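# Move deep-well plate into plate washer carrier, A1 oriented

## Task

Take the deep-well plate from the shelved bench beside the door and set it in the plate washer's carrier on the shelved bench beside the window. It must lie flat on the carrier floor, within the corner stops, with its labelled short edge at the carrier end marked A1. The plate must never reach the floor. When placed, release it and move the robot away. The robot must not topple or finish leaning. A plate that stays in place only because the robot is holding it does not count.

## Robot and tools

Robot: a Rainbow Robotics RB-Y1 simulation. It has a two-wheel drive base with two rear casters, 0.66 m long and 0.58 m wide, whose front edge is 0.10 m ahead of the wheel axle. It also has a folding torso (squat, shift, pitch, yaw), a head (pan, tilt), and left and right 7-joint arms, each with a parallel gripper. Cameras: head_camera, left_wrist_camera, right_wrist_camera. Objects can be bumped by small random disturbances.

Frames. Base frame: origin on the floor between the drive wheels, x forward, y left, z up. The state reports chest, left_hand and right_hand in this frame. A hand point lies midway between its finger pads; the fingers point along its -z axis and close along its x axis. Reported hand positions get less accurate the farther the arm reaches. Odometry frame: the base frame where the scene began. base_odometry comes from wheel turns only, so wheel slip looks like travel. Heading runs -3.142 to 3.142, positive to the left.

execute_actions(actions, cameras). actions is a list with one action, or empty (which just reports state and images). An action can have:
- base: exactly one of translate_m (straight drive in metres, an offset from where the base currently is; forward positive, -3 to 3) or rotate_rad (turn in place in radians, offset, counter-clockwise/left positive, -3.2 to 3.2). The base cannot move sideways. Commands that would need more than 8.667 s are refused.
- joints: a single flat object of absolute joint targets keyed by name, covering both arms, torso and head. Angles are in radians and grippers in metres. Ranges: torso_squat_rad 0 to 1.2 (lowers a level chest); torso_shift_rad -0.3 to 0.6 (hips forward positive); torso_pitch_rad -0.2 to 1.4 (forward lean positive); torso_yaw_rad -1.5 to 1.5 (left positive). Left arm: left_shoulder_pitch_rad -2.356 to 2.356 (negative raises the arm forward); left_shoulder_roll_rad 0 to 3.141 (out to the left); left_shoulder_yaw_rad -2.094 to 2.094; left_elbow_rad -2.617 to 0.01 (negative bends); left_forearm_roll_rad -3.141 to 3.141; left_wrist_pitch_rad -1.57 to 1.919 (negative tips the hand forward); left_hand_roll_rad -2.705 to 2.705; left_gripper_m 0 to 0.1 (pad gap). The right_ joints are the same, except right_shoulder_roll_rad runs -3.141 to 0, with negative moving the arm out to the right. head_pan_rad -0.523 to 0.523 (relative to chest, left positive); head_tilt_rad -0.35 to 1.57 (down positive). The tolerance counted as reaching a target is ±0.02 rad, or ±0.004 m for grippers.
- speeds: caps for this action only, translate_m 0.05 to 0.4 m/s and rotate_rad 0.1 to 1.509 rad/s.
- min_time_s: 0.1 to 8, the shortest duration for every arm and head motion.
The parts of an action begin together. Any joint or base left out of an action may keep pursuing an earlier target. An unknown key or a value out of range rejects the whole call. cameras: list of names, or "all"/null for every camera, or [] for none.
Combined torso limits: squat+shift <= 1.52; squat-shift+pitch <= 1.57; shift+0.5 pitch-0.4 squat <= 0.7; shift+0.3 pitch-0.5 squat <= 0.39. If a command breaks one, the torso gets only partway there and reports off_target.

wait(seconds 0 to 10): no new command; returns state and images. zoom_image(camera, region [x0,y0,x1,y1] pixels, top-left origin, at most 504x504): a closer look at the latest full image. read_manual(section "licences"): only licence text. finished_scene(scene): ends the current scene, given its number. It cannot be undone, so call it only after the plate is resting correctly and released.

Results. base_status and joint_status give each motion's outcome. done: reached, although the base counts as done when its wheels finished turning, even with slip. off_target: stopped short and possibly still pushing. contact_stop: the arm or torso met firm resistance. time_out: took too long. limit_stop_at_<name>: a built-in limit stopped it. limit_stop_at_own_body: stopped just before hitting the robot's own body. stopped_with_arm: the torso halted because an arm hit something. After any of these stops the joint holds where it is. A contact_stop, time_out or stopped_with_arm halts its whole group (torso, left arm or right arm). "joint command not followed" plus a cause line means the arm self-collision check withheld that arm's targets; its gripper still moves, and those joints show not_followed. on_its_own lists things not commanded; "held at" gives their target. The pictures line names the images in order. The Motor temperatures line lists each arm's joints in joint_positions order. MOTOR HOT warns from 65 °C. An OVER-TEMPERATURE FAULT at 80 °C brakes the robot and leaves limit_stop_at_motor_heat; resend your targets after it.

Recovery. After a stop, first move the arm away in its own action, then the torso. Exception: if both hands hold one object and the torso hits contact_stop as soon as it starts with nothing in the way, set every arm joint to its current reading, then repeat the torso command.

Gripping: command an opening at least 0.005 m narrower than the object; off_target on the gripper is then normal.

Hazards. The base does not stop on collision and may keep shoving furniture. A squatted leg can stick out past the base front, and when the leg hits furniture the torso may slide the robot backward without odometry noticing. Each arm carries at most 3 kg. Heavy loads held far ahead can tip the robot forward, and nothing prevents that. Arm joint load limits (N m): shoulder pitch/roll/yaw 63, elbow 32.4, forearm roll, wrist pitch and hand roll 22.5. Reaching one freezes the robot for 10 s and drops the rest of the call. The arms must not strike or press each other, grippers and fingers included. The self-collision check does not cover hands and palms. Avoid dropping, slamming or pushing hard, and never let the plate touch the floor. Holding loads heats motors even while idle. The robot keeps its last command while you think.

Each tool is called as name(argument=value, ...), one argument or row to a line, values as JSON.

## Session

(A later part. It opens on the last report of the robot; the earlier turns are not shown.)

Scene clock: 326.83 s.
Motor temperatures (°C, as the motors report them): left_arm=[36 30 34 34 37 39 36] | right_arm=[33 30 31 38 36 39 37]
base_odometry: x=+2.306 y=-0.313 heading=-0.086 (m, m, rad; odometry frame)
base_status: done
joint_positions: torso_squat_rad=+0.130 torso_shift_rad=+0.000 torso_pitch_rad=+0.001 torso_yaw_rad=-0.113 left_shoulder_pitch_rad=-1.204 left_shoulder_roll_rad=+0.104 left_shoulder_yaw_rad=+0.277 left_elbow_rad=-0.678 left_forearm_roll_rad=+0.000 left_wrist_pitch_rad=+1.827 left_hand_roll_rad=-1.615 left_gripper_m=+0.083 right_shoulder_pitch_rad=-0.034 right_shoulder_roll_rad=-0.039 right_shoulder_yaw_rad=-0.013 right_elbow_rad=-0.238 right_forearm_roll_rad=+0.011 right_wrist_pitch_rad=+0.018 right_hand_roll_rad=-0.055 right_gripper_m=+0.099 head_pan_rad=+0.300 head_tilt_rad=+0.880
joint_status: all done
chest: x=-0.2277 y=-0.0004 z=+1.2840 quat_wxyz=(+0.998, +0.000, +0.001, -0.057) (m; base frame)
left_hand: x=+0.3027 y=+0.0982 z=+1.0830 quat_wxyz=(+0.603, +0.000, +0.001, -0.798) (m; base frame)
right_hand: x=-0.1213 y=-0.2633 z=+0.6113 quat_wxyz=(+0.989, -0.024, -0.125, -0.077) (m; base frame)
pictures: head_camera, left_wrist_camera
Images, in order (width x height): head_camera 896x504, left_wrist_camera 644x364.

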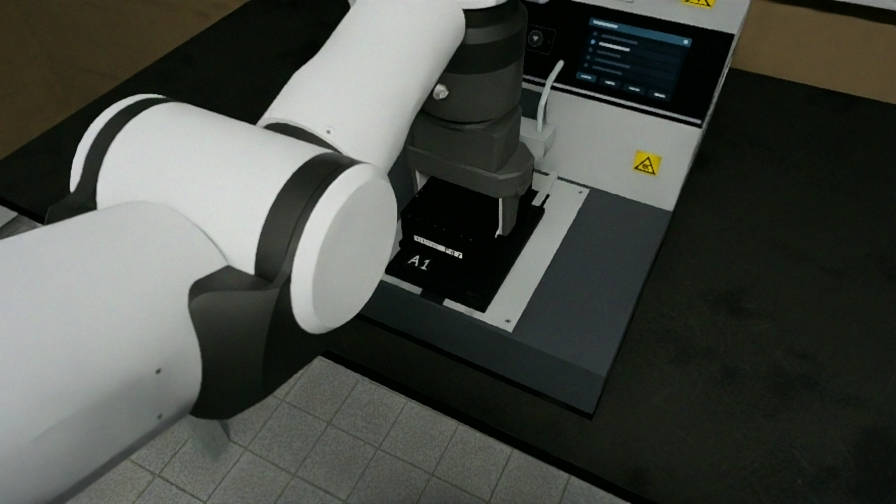

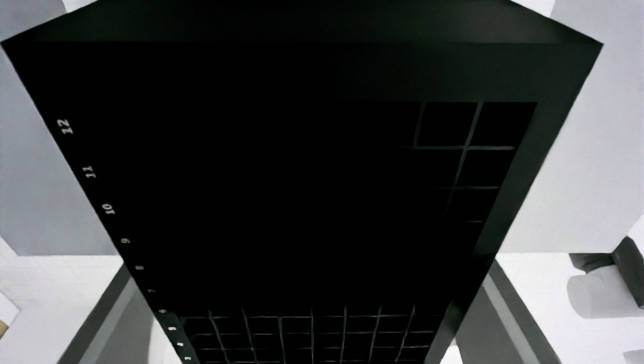

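execute_actions(
  actions=[
    {"joints": {"torso_yaw_rad": -0.115, "torso_squat_rad": 0.25, "left_hand_roll_rad": -1.605}},
  ],
  cameras=["head_camera", "left_wrist_camera"],
)

Scene clock: 433.27 s.
Motor temperatures (°C, as the motors report them): left_arm=[36 30 34 34 37 39 36] | right_arm=[33 30 31 38 36 39 37]
base_odometry: x=+2.306 y=-0.313 heading=-0.086 (m, m, rad; odometry frame)
base_status: not commanded
joint_positions: torso_squat_rad=+0.250 torso_shift_rad=+0.000 torso_pitch_rad=+0.001 torso_yaw_rad=-0.115 left_shoulder_pitch_rad=-1.204 left_shoulder_roll_rad=+0.104 left_shoulder_yaw_rad=+0.277 left_elbow_rad=-0.678 left_forearm_roll_rad=+0.000 left_wrist_pitch_rad=+1.827 left_hand_roll_rad=-1.605 left_gripper_m=+0.083 right_shoulder_pitch_rad=-0.034 right_shoulder_roll_rad=-0.039 right_shoulder_yaw_rad=-0.013 right_elbow_rad=-0.238 right_forearm_roll_rad=+0.011 right_wrist_pitch_rad=+0.018 right_hand_roll_rad=-0.055 right_gripper_m=+0.099 head_pan_rad=+0.300 head_tilt_rad=+0.880
joint_status: all done
chest: x=-0.2277 y=-0.0004 z=+1.2682 quat_wxyz=(+0.998, +0.000, +0.001, -0.057) (m; base frame)
left_hand: x=+0.3029 y=+0.0973 z=+1.0671 quat_wxyz=(+0.606, +0.000, +0.001, -0.796) (m; base frame)
right_hand: x=-0.1218 y=-0.2635 z=+0.5954 quat_wxyz=(+0.989, -0.024, -0.125, -0.077) (m; base frame)
pictures: head_camera, left_wrist_camera
Images, in order (width x height): head_camera 896x504, left_wrist_camera 644x364.

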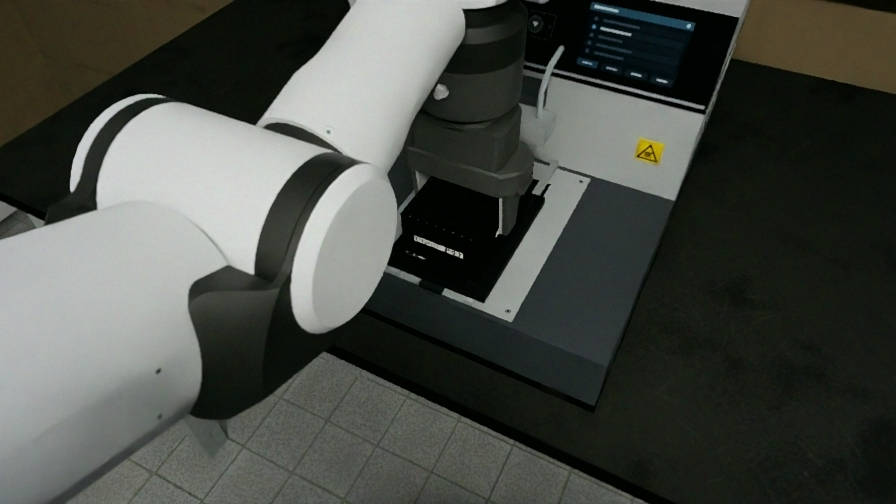

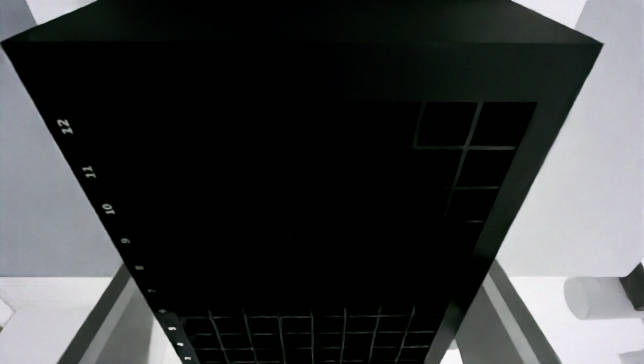

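zoom_image(
  camera="head_camera",
  region=[380, 205, 520, 310],
)

zoom_image(
  camera="left_wrist_camera",
  region=[0, 0, 140, 50],
)

zoom_image(
  camera="left_wrist_camera",
  region=[490, 0, 630, 50],
)

Region (380, 205, 520, 310) of head_camera's 896x504 image, scaled by 3.600, with more detail than that image has; it fills the top 378 rows of this view, and the rest is white.

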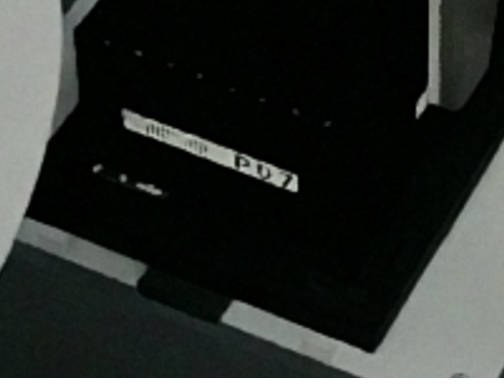

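Region (0, 0, 140, 50) of left_wrist_camera's 644x364 image, scaled by 3.600, with more detail than that image has; it fills the top 180 rows of this view, and the rest is white.

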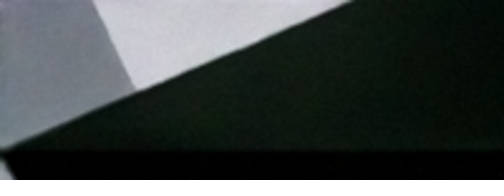

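Region (490, 0, 630, 50) of left_wrist_camera's 644x364 image, scaled by 3.600, with more detail than that image has; it fills the top 180 rows of this view, and the rest is white.

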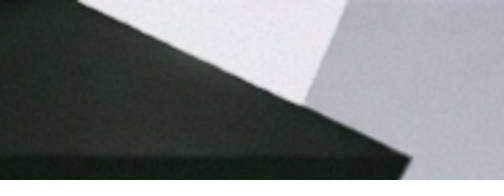

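zoom_image(
  camera="head_camera",
  region=[390, 228, 450, 278],
)

Region (390, 228, 450, 278) of head_camera's 896x504 image, scaled by 8.400, with more detail than that image has.

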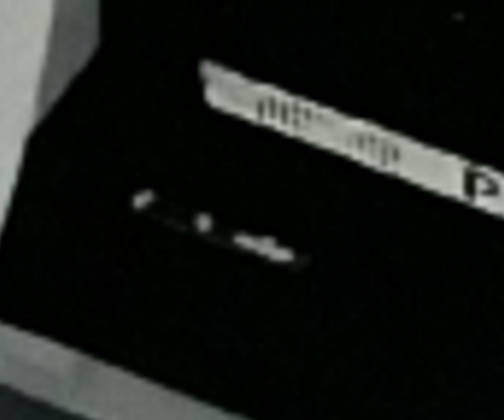

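execute_actions(
  actions=[
    {"base": {"translate_m": 0.001}, "joints": {"torso_squat_rad": 0.295}},
  ],
  cameras=["head_camera", "left_wrist_camera"],
)

Scene clock: 458.80 s.
Motor temperatures (°C, as the motors report them): left_arm=[36 30 34 34 37 39 36] | right_arm=[33 30 31 38 36 39 37]
base_odometry: x=+2.307 y=-0.313 heading=-0.086 (m, m, rad; odometry frame)
base_status: done
joint_positions: torso_squat_rad=+0.295 torso_shift_rad=+0.000 torso_pitch_rad=+0.001 torso_yaw_rad=-0.115 left_shoulder_pitch_rad=-1.204 left_shoulder_roll_rad=+0.104 left_shoulder_yaw_rad=+0.277 left_elbow_rad=-0.678 left_forearm_roll_rad=+0.000 left_wrist_pitch_rad=+1.827 left_hand_roll_rad=-1.605 left_gripper_m=+0.083 right_shoulder_pitch_rad=-0.034 right_shoulder_roll_rad=-0.039 right_shoulder_yaw_rad=-0.013 right_elbow_rad=-0.238 right_forearm_roll_rad=+0.011 right_wrist_pitch_rad=+0.018 right_hand_roll_rad=-0.055 right_gripper_m=+0.099 head_pan_rad=+0.300 head_tilt_rad=+0.880
joint_status: all done
chest: x=-0.2278 y=-0.0004 z=+1.2597 quat_wxyz=(+0.998, +0.000, +0.001, -0.057) (m; base frame)
left_hand: x=+0.3028 y=+0.0972 z=+1.0586 quat_wxyz=(+0.606, +0.000, +0.001, -0.796) (m; base frame)
right_hand: x=-0.1218 y=-0.2635 z=+0.5870 quat_wxyz=(+0.989, -0.024, -0.125, -0.077) (m; base frame)
pictures: head_camera, left_wrist_camera
Images, in order (width x height): head_camera 896x504, left_wrist_camera 644x364.

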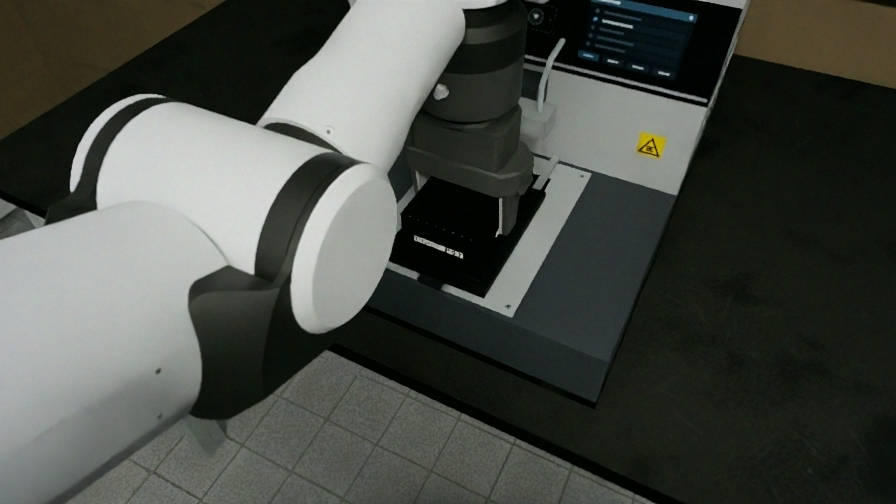

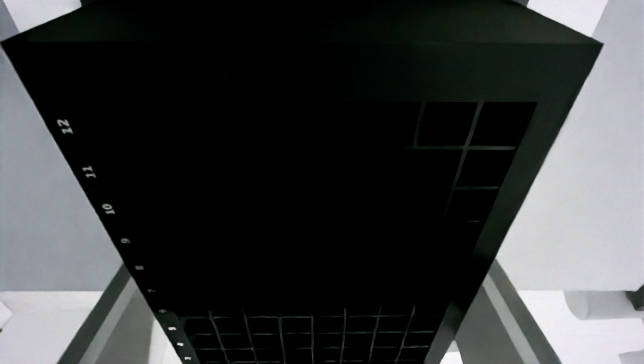

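zoom_image(
  camera="left_wrist_camera",
  region=[0, 0, 140, 50],
)

zoom_image(
  camera="left_wrist_camera",
  region=[490, 0, 630, 50],
)

zoom_image(
  camera="head_camera",
  region=[380, 205, 520, 310],
)

Region (0, 0, 140, 50) of left_wrist_camera's 644x364 image, scaled by 3.600, with more detail than that image has; it fills the top 180 rows of this view, and the rest is white.

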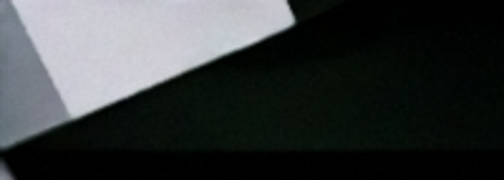

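Region (490, 0, 630, 50) of left_wrist_camera's 644x364 image, scaled by 3.600, with more detail than that image has; it fills the top 180 rows of this view, and the rest is white.

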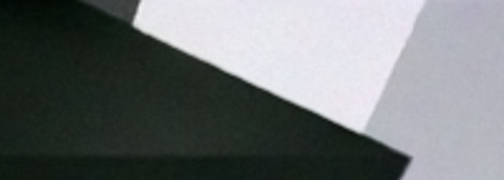

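Region (380, 205, 520, 310) of head_camera's 896x504 image, scaled by 3.600, with more detail than that image has; it fills the top 378 rows of this view, and the rest is white.

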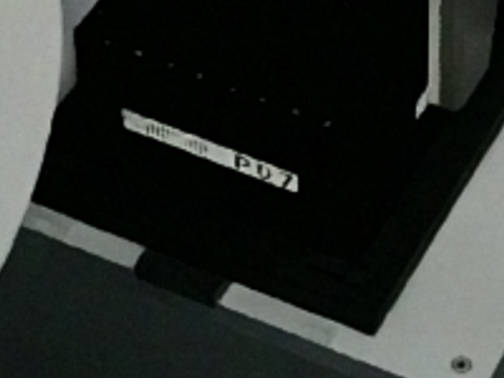

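execute_actions(
  actions=[
    {"joints": {"torso_squat_rad": 0.316}},
  ],
  cameras=["head_camera", "left_wrist_camera"],
)

Scene clock: 467.23 s.
Motor temperatures (°C, as the motors report them): left_arm=[36 30 34 34 37 39 36] | right_arm=[33 30 31 38 36 39 37]
base_odometry: x=+2.307 y=-0.313 heading=-0.086 (m, m, rad; odometry frame)
base_status: not commanded
joint_positions: torso_squat_rad=+0.316 torso_shift_rad=+0.000 torso_pitch_rad=+0.000 torso_yaw_rad=-0.115 left_shoulder_pitch_rad=-1.205 left_shoulder_roll_rad=+0.105 left_shoulder_yaw_rad=+0.277 left_elbow_rad=-0.679 left_forearm_roll_rad=+0.000 left_wrist_pitch_rad=+1.827 left_hand_roll_rad=-1.605 left_gripper_m=+0.083 right_shoulder_pitch_rad=-0.034 right_shoulder_roll_rad=-0.039 right_shoulder_yaw_rad=-0.013 right_elbow_rad=-0.238 right_forearm_roll_rad=+0.011 right_wrist_pitch_rad=+0.018 right_hand_roll_rad=-0.055 right_gripper_m=+0.099 head_pan_rad=+0.300 head_tilt_rad=+0.880
joint_status: all done
chest: x=-0.2281 y=-0.0004 z=+1.2553 quat_wxyz=(+0.998, +0.000, +0.000, -0.057) (m; base frame)
left_hand: x=+0.3032 y=+0.0976 z=+1.0554 quat_wxyz=(+0.606, +0.001, +0.000, -0.796) (m; base frame)
right_hand: x=-0.1217 y=-0.2635 z=+0.5826 quat_wxyz=(+0.989, -0.024, -0.125, -0.077) (m; base frame)
pictures: head_camera, left_wrist_camera
Images, in order (width x height): head_camera 896x504, left_wrist_camera 644x364.

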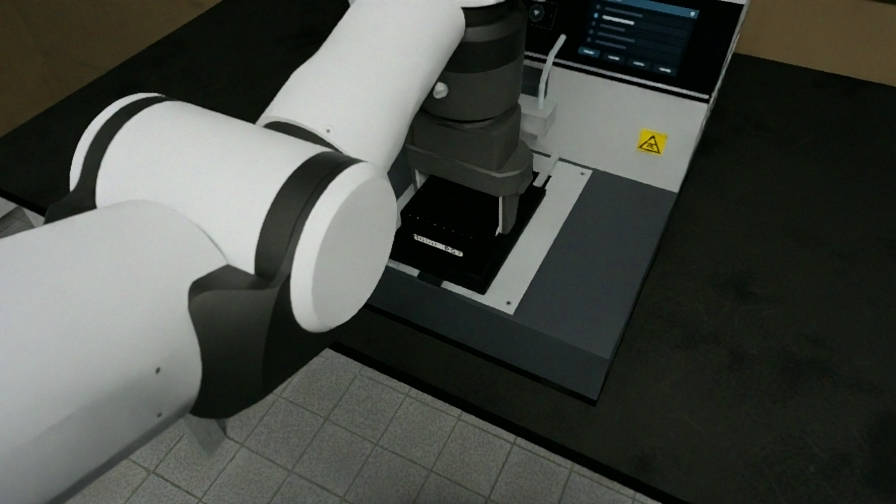

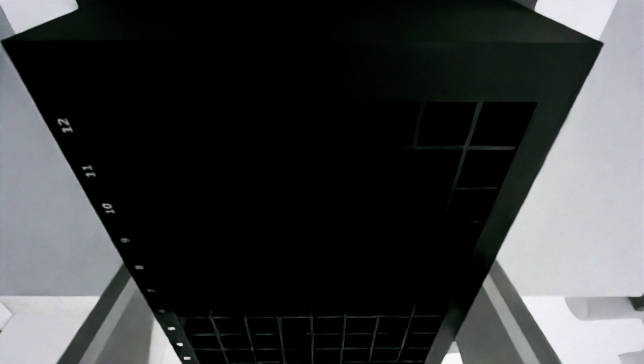

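zoom_image(
  camera="left_wrist_camera",
  region=[120, 230, 470, 364],
)

zoom_image(
  camera="left_wrist_camera",
  region=[0, 0, 140, 50],
)

zoom_image(
  camera="left_wrist_camera",
  region=[490, 0, 630, 50],
)

zoom_image(
  camera="head_camera",
  region=[380, 205, 520, 310],
)

Region (120, 230, 470, 364) of left_wrist_camera's 644x364 image, scaled by 1.440, with more detail than that image has; it fills the top 193 rows of this view, and the rest is white.

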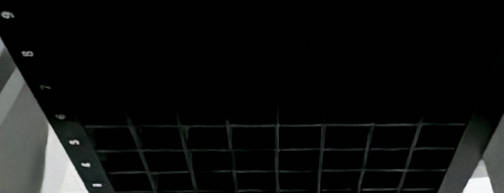

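Region (0, 0, 140, 50) of left_wrist_camera's 644x364 image, scaled by 3.600, with more detail than that image has; it fills the top 180 rows of this view, and the rest is white.

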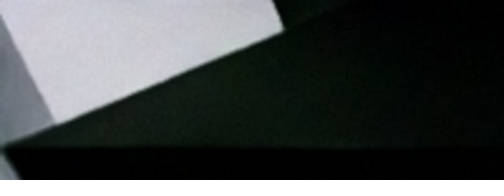

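Region (490, 0, 630, 50) of left_wrist_camera's 644x364 image, scaled by 3.600, with more detail than that image has; it fills the top 180 rows of this view, and the rest is white.

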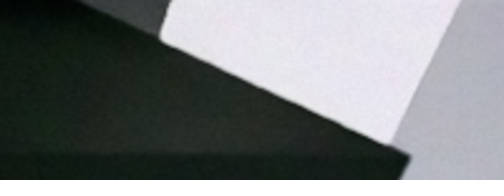

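Region (380, 205, 520, 310) of head_camera's 896x504 image, scaled by 3.600, with more detail than that image has; it fills the top 378 rows of this view, and the rest is white.

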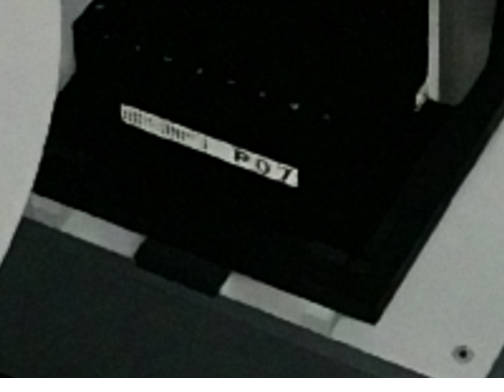

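execute_actions(
  actions=[
    {"joints": {"left_gripper_m": 0.1}},
  ],
  cameras=["head_camera", "left_wrist_camera"],
)

Scene clock: 490.37 s.
Motor temperatures (°C, as the motors report them): left_arm=[35 30 34 34 37 39 36] | right_arm=[33 30 31 38 36 39 37]
base_odometry: x=+2.307 y=-0.313 heading=-0.086 (m, m, rad; odometry frame)
base_status: not commanded
joint_positions: torso_squat_rad=+0.316 torso_shift_rad=+0.000 torso_pitch_rad=+0.001 torso_yaw_rad=-0.115 left_shoulder_pitch_rad=-1.205 left_shoulder_roll_rad=+0.104 left_shoulder_yaw_rad=+0.277 left_elbow_rad=-0.678 left_forearm_roll_rad=+0.000 left_wrist_pitch_rad=+1.827 left_hand_roll_rad=-1.605 left_gripper_m=+0.100 right_shoulder_pitch_rad=-0.034 right_shoulder_roll_rad=-0.039 right_shoulder_yaw_rad=-0.013 right_elbow_rad=-0.238 right_forearm_roll_rad=+0.011 right_wrist_pitch_rad=+0.018 right_hand_roll_rad=-0.055 right_gripper_m=+0.099 head_pan_rad=+0.300 head_tilt_rad=+0.880
joint_status: all done
chest: x=-0.2278 y=-0.0004 z=+1.2553 quat_wxyz=(+0.998, +0.000, +0.000, -0.057) (m; base frame)
left_hand: x=+0.3031 y=+0.0974 z=+1.0546 quat_wxyz=(+0.606, +0.000, +0.001, -0.796) (m; base frame)
right_hand: x=-0.1218 y=-0.2635 z=+0.5825 quat_wxyz=(+0.989, -0.024, -0.125, -0.077) (m; base frame)
pictures: head_camera, left_wrist_camera
Images, in order (width x height): head_camera 896x504, left_wrist_camera 644x364.

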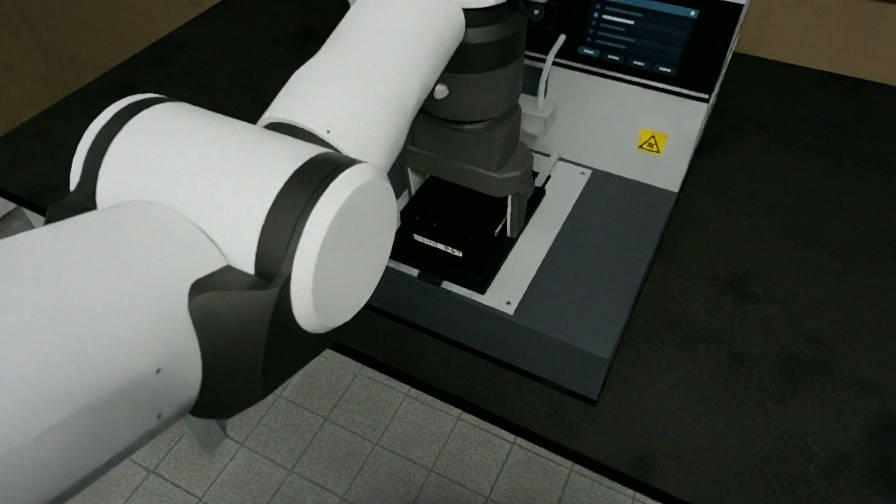

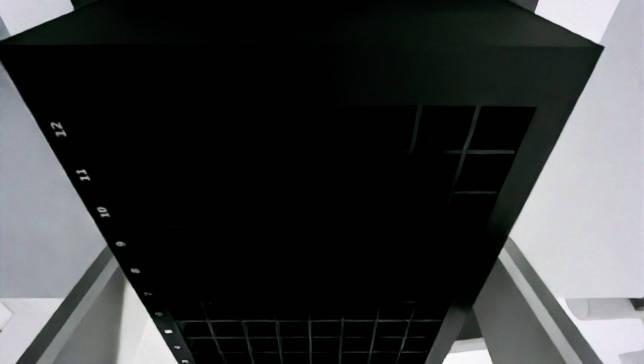

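execute_actions(
  actions=[
    {"joints": {"torso_squat_rad": 0.1, "left_elbow_rad": -0.758, "left_wrist_pitch_rad": 1.907}, "min_time_s": 0.8},
  ],
  cameras=["head_camera", "left_wrist_camera"],
)

Scene clock: 510.43 s.
Motor temperatures (°C, as the motors report them): left_arm=[35 30 34 34 37 39 36] | right_arm=[33 30 31 38 36 39 37]
base_odometry: x=+2.307 y=-0.313 heading=-0.086 (m, m, rad; odometry frame)
base_status: not commanded
joint_positions: torso_squat_rad=+0.100 torso_shift_rad=+0.000 torso_pitch_rad=+0.001 torso_yaw_rad=-0.115 left_shoulder_pitch_rad=-1.205 left_shoulder_roll_rad=+0.104 left_shoulder_yaw_rad=+0.277 left_elbow_rad=-0.758 left_forearm_roll_rad=+0.000 left_wrist_pitch_rad=+1.907 left_hand_roll_rad=-1.605 left_gripper_m=+0.100 right_shoulder_pitch_rad=-0.034 right_shoulder_roll_rad=-0.039 right_shoulder_yaw_rad=-0.013 right_elbow_rad=-0.238 right_forearm_roll_rad=+0.011 right_wrist_pitch_rad=+0.018 right_hand_roll_rad=-0.055 right_gripper_m=+0.099 head_pan_rad=+0.300 head_tilt_rad=+0.880
joint_status: all done
chest: x=-0.2276 y=-0.0004 z=+1.2864 quat_wxyz=(+0.998, +0.000, +0.001, -0.057) (m; base frame)
left_hand: x=+0.2996 y=+0.0982 z=+1.1058 quat_wxyz=(+0.606, +0.000, +0.001, -0.796) (m; base frame)
right_hand: x=-0.1219 y=-0.2635 z=+0.6137 quat_wxyz=(+0.989, -0.024, -0.124, -0.077) (m; base frame)
pictures: head_camera, left_wrist_camera
Images, in order (width x height): head_camera 896x504, left_wrist_camera 644x364.

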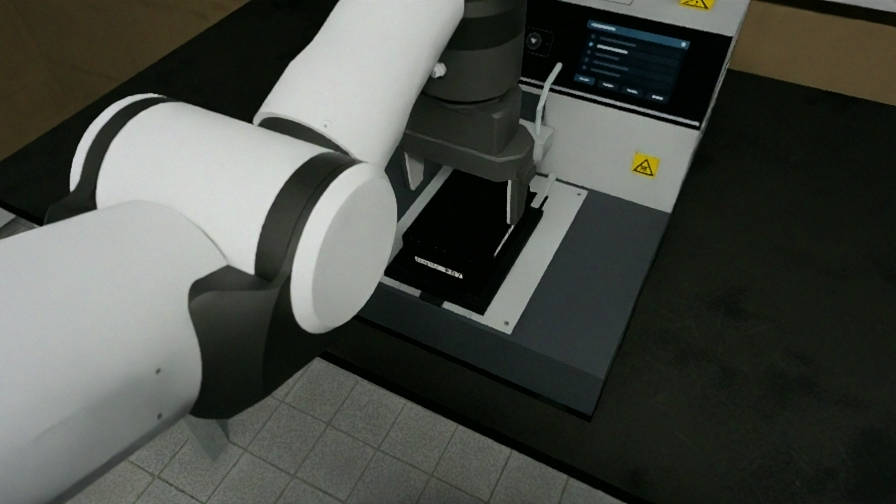

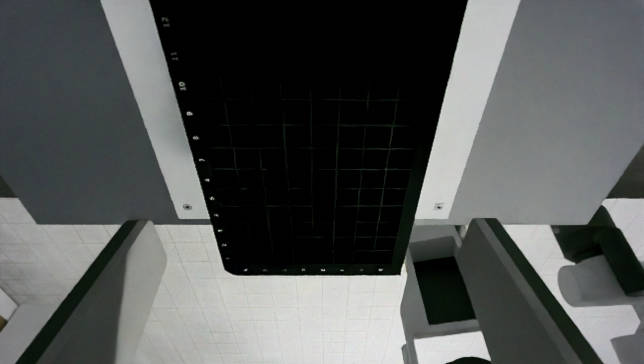

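zoom_image(
  camera="left_wrist_camera",
  region=[90, 0, 250, 60],
)

zoom_image(
  camera="left_wrist_camera",
  region=[380, 0, 540, 60],
)

zoom_image(
  camera="left_wrist_camera",
  region=[160, 190, 280, 290],
)

zoom_image(
  camera="left_wrist_camera",
  region=[350, 190, 470, 290],
)

Region (90, 0, 250, 60) of left_wrist_camera's 644x364 image, scaled by 3.150, with more detail than that image has; it fills the top 189 rows of this view, and the rest is white.

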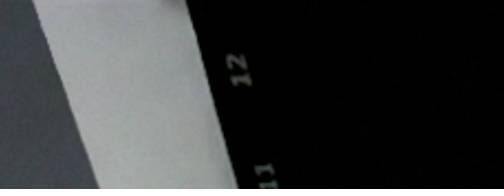

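Region (380, 0, 540, 60) of left_wrist_camera's 644x364 image, scaled by 3.150, with more detail than that image has; it fills the top 189 rows of this view, and the rest is white.

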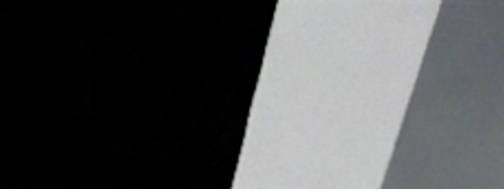

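Region (160, 190, 280, 290) of left_wrist_camera's 644x364 image, scaled by 4.200, with more detail than that image has.

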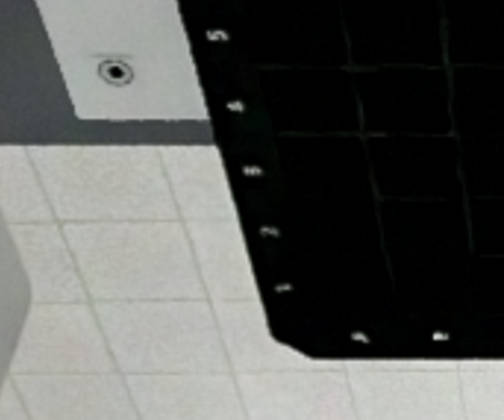

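Region (350, 190, 470, 290) of left_wrist_camera's 644x364 image, scaled by 4.200, with more detail than that image has.

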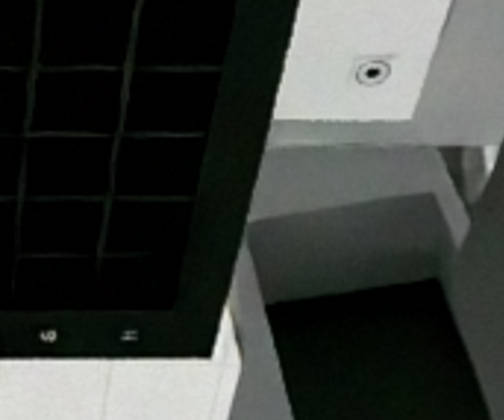

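execute_actions(
  actions=[],
)

Scene clock: 520.53 s.
Motor temperatures (°C, as the motors report them): left_arm=[35 30 34 34 37 39 36] | right_arm=[33 30 31 38 36 39 37]
base_odometry: x=+2.307 y=-0.313 heading=-0.086 (m, m, rad; odometry frame)
base_status: not commanded
joint_positions: torso_squat_rad=+0.100 torso_shift_rad=+0.000 torso_pitch_rad=+0.001 torso_yaw_rad=-0.115 left_shoulder_pitch_rad=-1.205 left_shoulder_roll_rad=+0.104 left_shoulder_yaw_rad=+0.277 left_elbow_rad=-0.758 left_forearm_roll_rad=+0.000 left_wrist_pitch_rad=+1.907 left_hand_roll_rad=-1.605 left_gripper_m=+0.100 right_shoulder_pitch_rad=-0.034 right_shoulder_roll_rad=-0.039 right_shoulder_yaw_rad=-0.013 right_elbow_rad=-0.238 right_forearm_roll_rad=+0.011 right_wrist_pitch_rad=+0.018 right_hand_roll_rad=-0.055 right_gripper_m=+0.099 head_pan_rad=+0.300 head_tilt_rad=+0.880
joint_status: all done
chest: x=-0.2276 y=-0.0004 z=+1.2864 quat_wxyz=(+0.998, +0.000, +0.001, -0.057) (m; base frame)
left_hand: x=+0.2996 y=+0.0982 z=+1.1058 quat_wxyz=(+0.606, +0.000, +0.001, -0.796) (m; base frame)
right_hand: x=-0.1219 y=-0.2635 z=+0.6137 quat_wxyz=(+0.989, -0.024, -0.124, -0.077) (m; base frame)
pictures: head_camera, left_wrist_camera, right_wrist_camera
Images, in order (width x height): head_camera 896x504, left_wrist_camera 644x364, right_wrist_camera 644x364.

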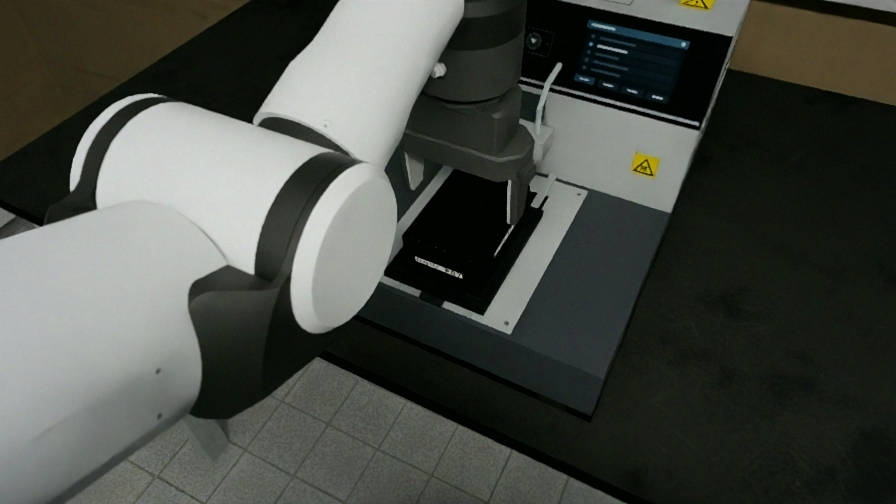

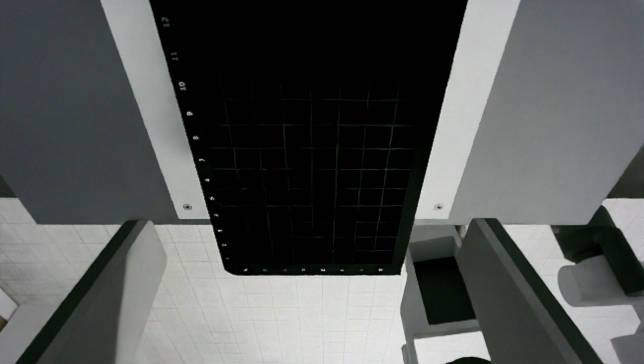

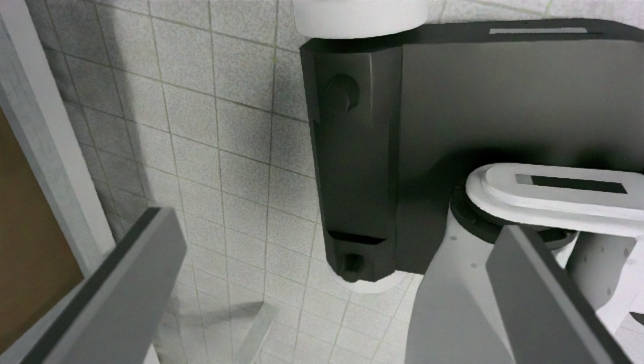

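execute_actions(
  actions=[
    {"base": {"translate_m": -0.45}, "joints": {"head_pan_rad": 0.2, "head_tilt_rad": 0.6}},
  ],
)

Scene clock: 525.37 s.
Motor temperatures (°C, as the motors report them): left_arm=[35 30 34 34 37 39 36] | right_arm=[33 30 31 38 36 39 37]
base_odometry: x=+1.858 y=-0.274 heading=-0.088 (m, m, rad; odometry frame)
base_status: done
joint_positions: torso_squat_rad=+0.100 torso_shift_rad=+0.000 torso_pitch_rad=+0.001 torso_yaw_rad=-0.115 left_shoulder_pitch_rad=-1.205 left_shoulder_roll_rad=+0.104 left_shoulder_yaw_rad=+0.277 left_elbow_rad=-0.758 left_forearm_roll_rad=+0.000 left_wrist_pitch_rad=+1.907 left_hand_roll_rad=-1.605 left_gripper_m=+0.100 right_shoulder_pitch_rad=-0.034 right_shoulder_roll_rad=-0.039 right_shoulder_yaw_rad=-0.013 right_elbow_rad=-0.238 right_forearm_roll_rad=+0.011 right_wrist_pitch_rad=+0.018 right_hand_roll_rad=-0.055 right_gripper_m=+0.099 head_pan_rad=+0.200 head_tilt_rad=+0.600
joint_status: all done
chest: x=-0.2277 y=-0.0004 z=+1.2864 quat_wxyz=(+0.998, +0.000, +0.001, -0.057) (m; base frame)
left_hand: x=+0.2995 y=+0.0982 z=+1.1058 quat_wxyz=(+0.606, +0.000, +0.001, -0.796) (m; base frame)
right_hand: x=-0.1219 y=-0.2635 z=+0.6137 quat_wxyz=(+0.989, -0.024, -0.125, -0.077) (m; base frame)
pictures: head_camera, left_wrist_camera, right_wrist_camera
Images, in order (width x height): head_camera 896x504, left_wrist_camera 644x364, right_wrist_camera 644x364.

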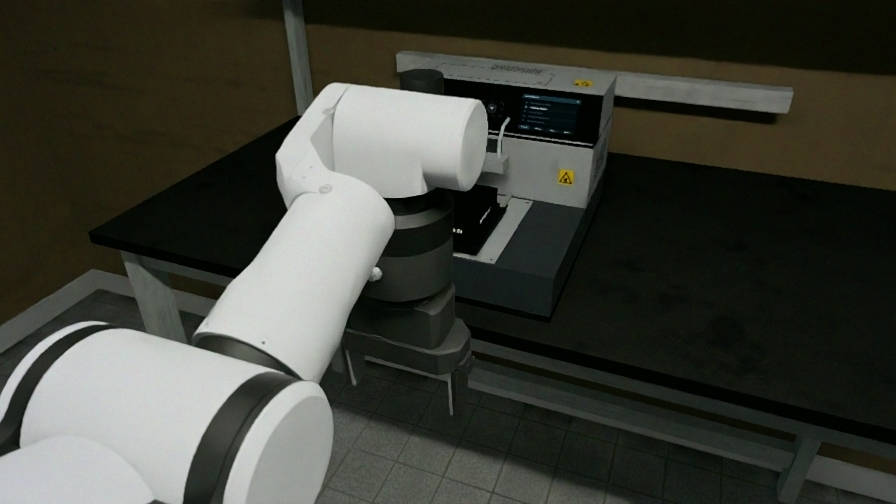

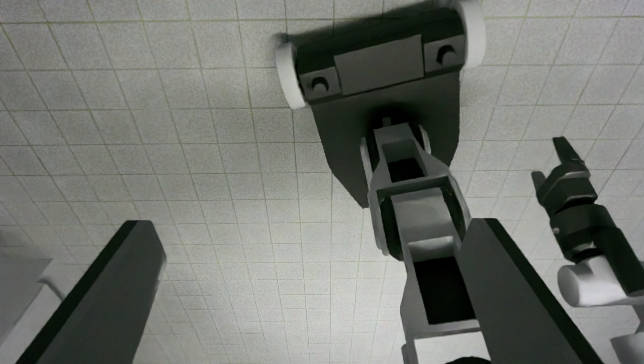

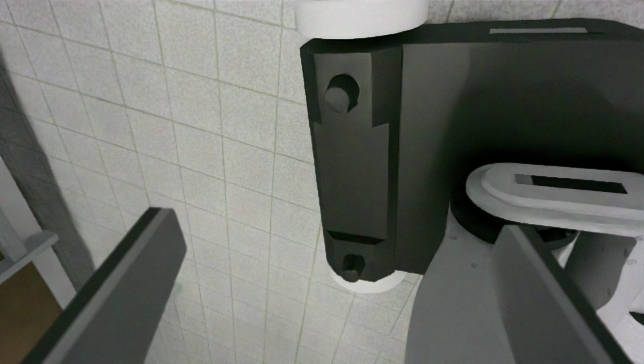

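execute_actions(
  actions=[
    {"joints": {"left_shoulder_pitch_rad": -0.35, "left_wrist_pitch_rad": 1.0, "left_shoulder_roll_rad": 0.2}},
  ],
  cameras=["head_camera"],
)

zoom_image(
  camera="head_camera",
  region=[380, 140, 580, 290],
)

Scene clock: 531.90 s.
Motor temperatures (°C, as the motors report them): left_arm=[35 30 34 34 37 39 36] | right_arm=[33 30 31 38 36 39 37]
base_odometry: x=+1.858 y=-0.274 heading=-0.088 (m, m, rad; odometry frame)
base_status: not commanded
joint_positions: torso_squat_rad=+0.100 torso_shift_rad=+0.000 torso_pitch_rad=+0.001 torso_yaw_rad=-0.115 left_shoulder_pitch_rad=-0.350 left_shoulder_roll_rad=+0.200 left_shoulder_yaw_rad=+0.277 left_elbow_rad=-0.758 left_forearm_roll_rad=+0.000 left_wrist_pitch_rad=+1.000 left_hand_roll_rad=-1.605 left_gripper_m=+0.100 right_shoulder_pitch_rad=-0.034 right_shoulder_roll_rad=-0.039 right_shoulder_yaw_rad=-0.013 right_elbow_rad=-0.238 right_forearm_roll_rad=+0.011 right_wrist_pitch_rad=+0.018 right_hand_roll_rad=-0.055 right_gripper_m=+0.099 head_pan_rad=+0.200 head_tilt_rad=+0.600
joint_status: all done
chest: x=-0.2277 y=-0.0004 z=+1.2864 quat_wxyz=(+0.998, +0.000, +0.001, -0.057) (m; base frame)
left_hand: x=+0.1694 y=+0.3224 z=+0.7604 quat_wxyz=(+0.723, +0.087, -0.002, -0.685) (m; base frame)
right_hand: x=-0.1219 y=-0.2635 z=+0.6137 quat_wxyz=(+0.989, -0.024, -0.125, -0.078) (m; base frame)
pictures: head_camera
Images, in order (width x height): head_camera 896x504.

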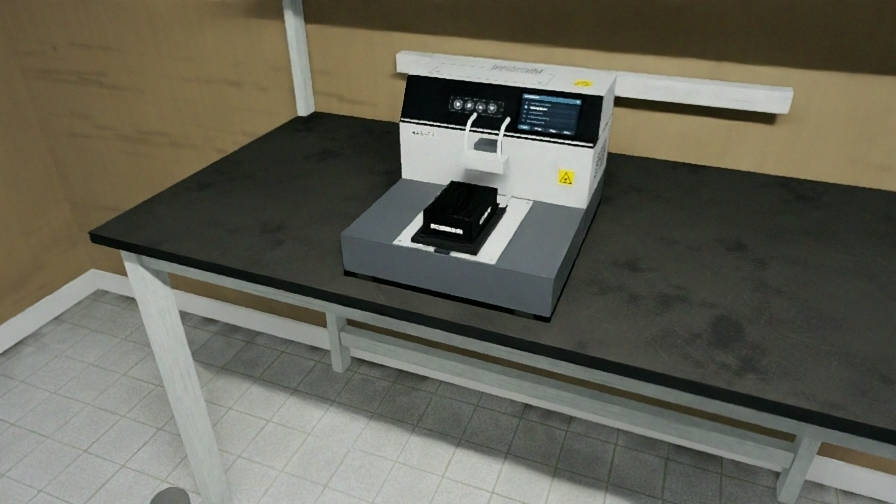

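Region (380, 140, 580, 290) of head_camera's 896x504 image, scaled by 2.520, with more detail than that image has; it fills the top 378 rows of this view, and the rest is white.

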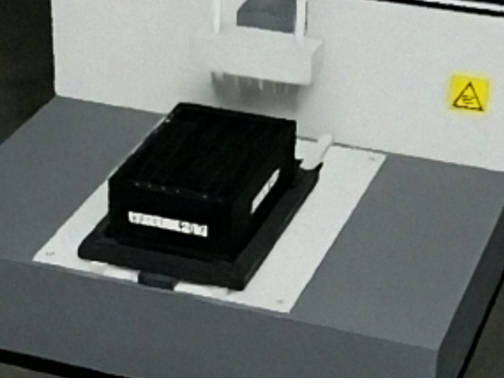

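zoom_image(
  camera="head_camera",
  region=[400, 175, 520, 265],
)

Region (400, 175, 520, 265) of head_camera's 896x504 image, scaled by 4.200, with more detail than that image has; it fills the top 378 rows of this view, and the rest is white.

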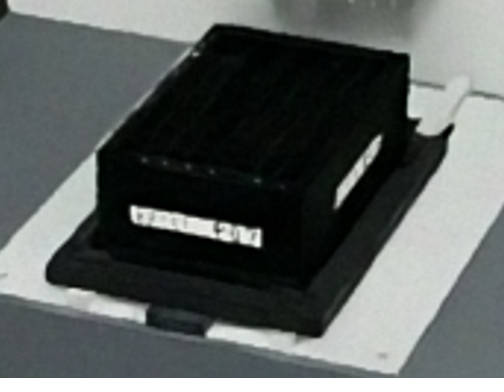

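finished_scene(
  scene=2,
)

The scene is finished: the task was done.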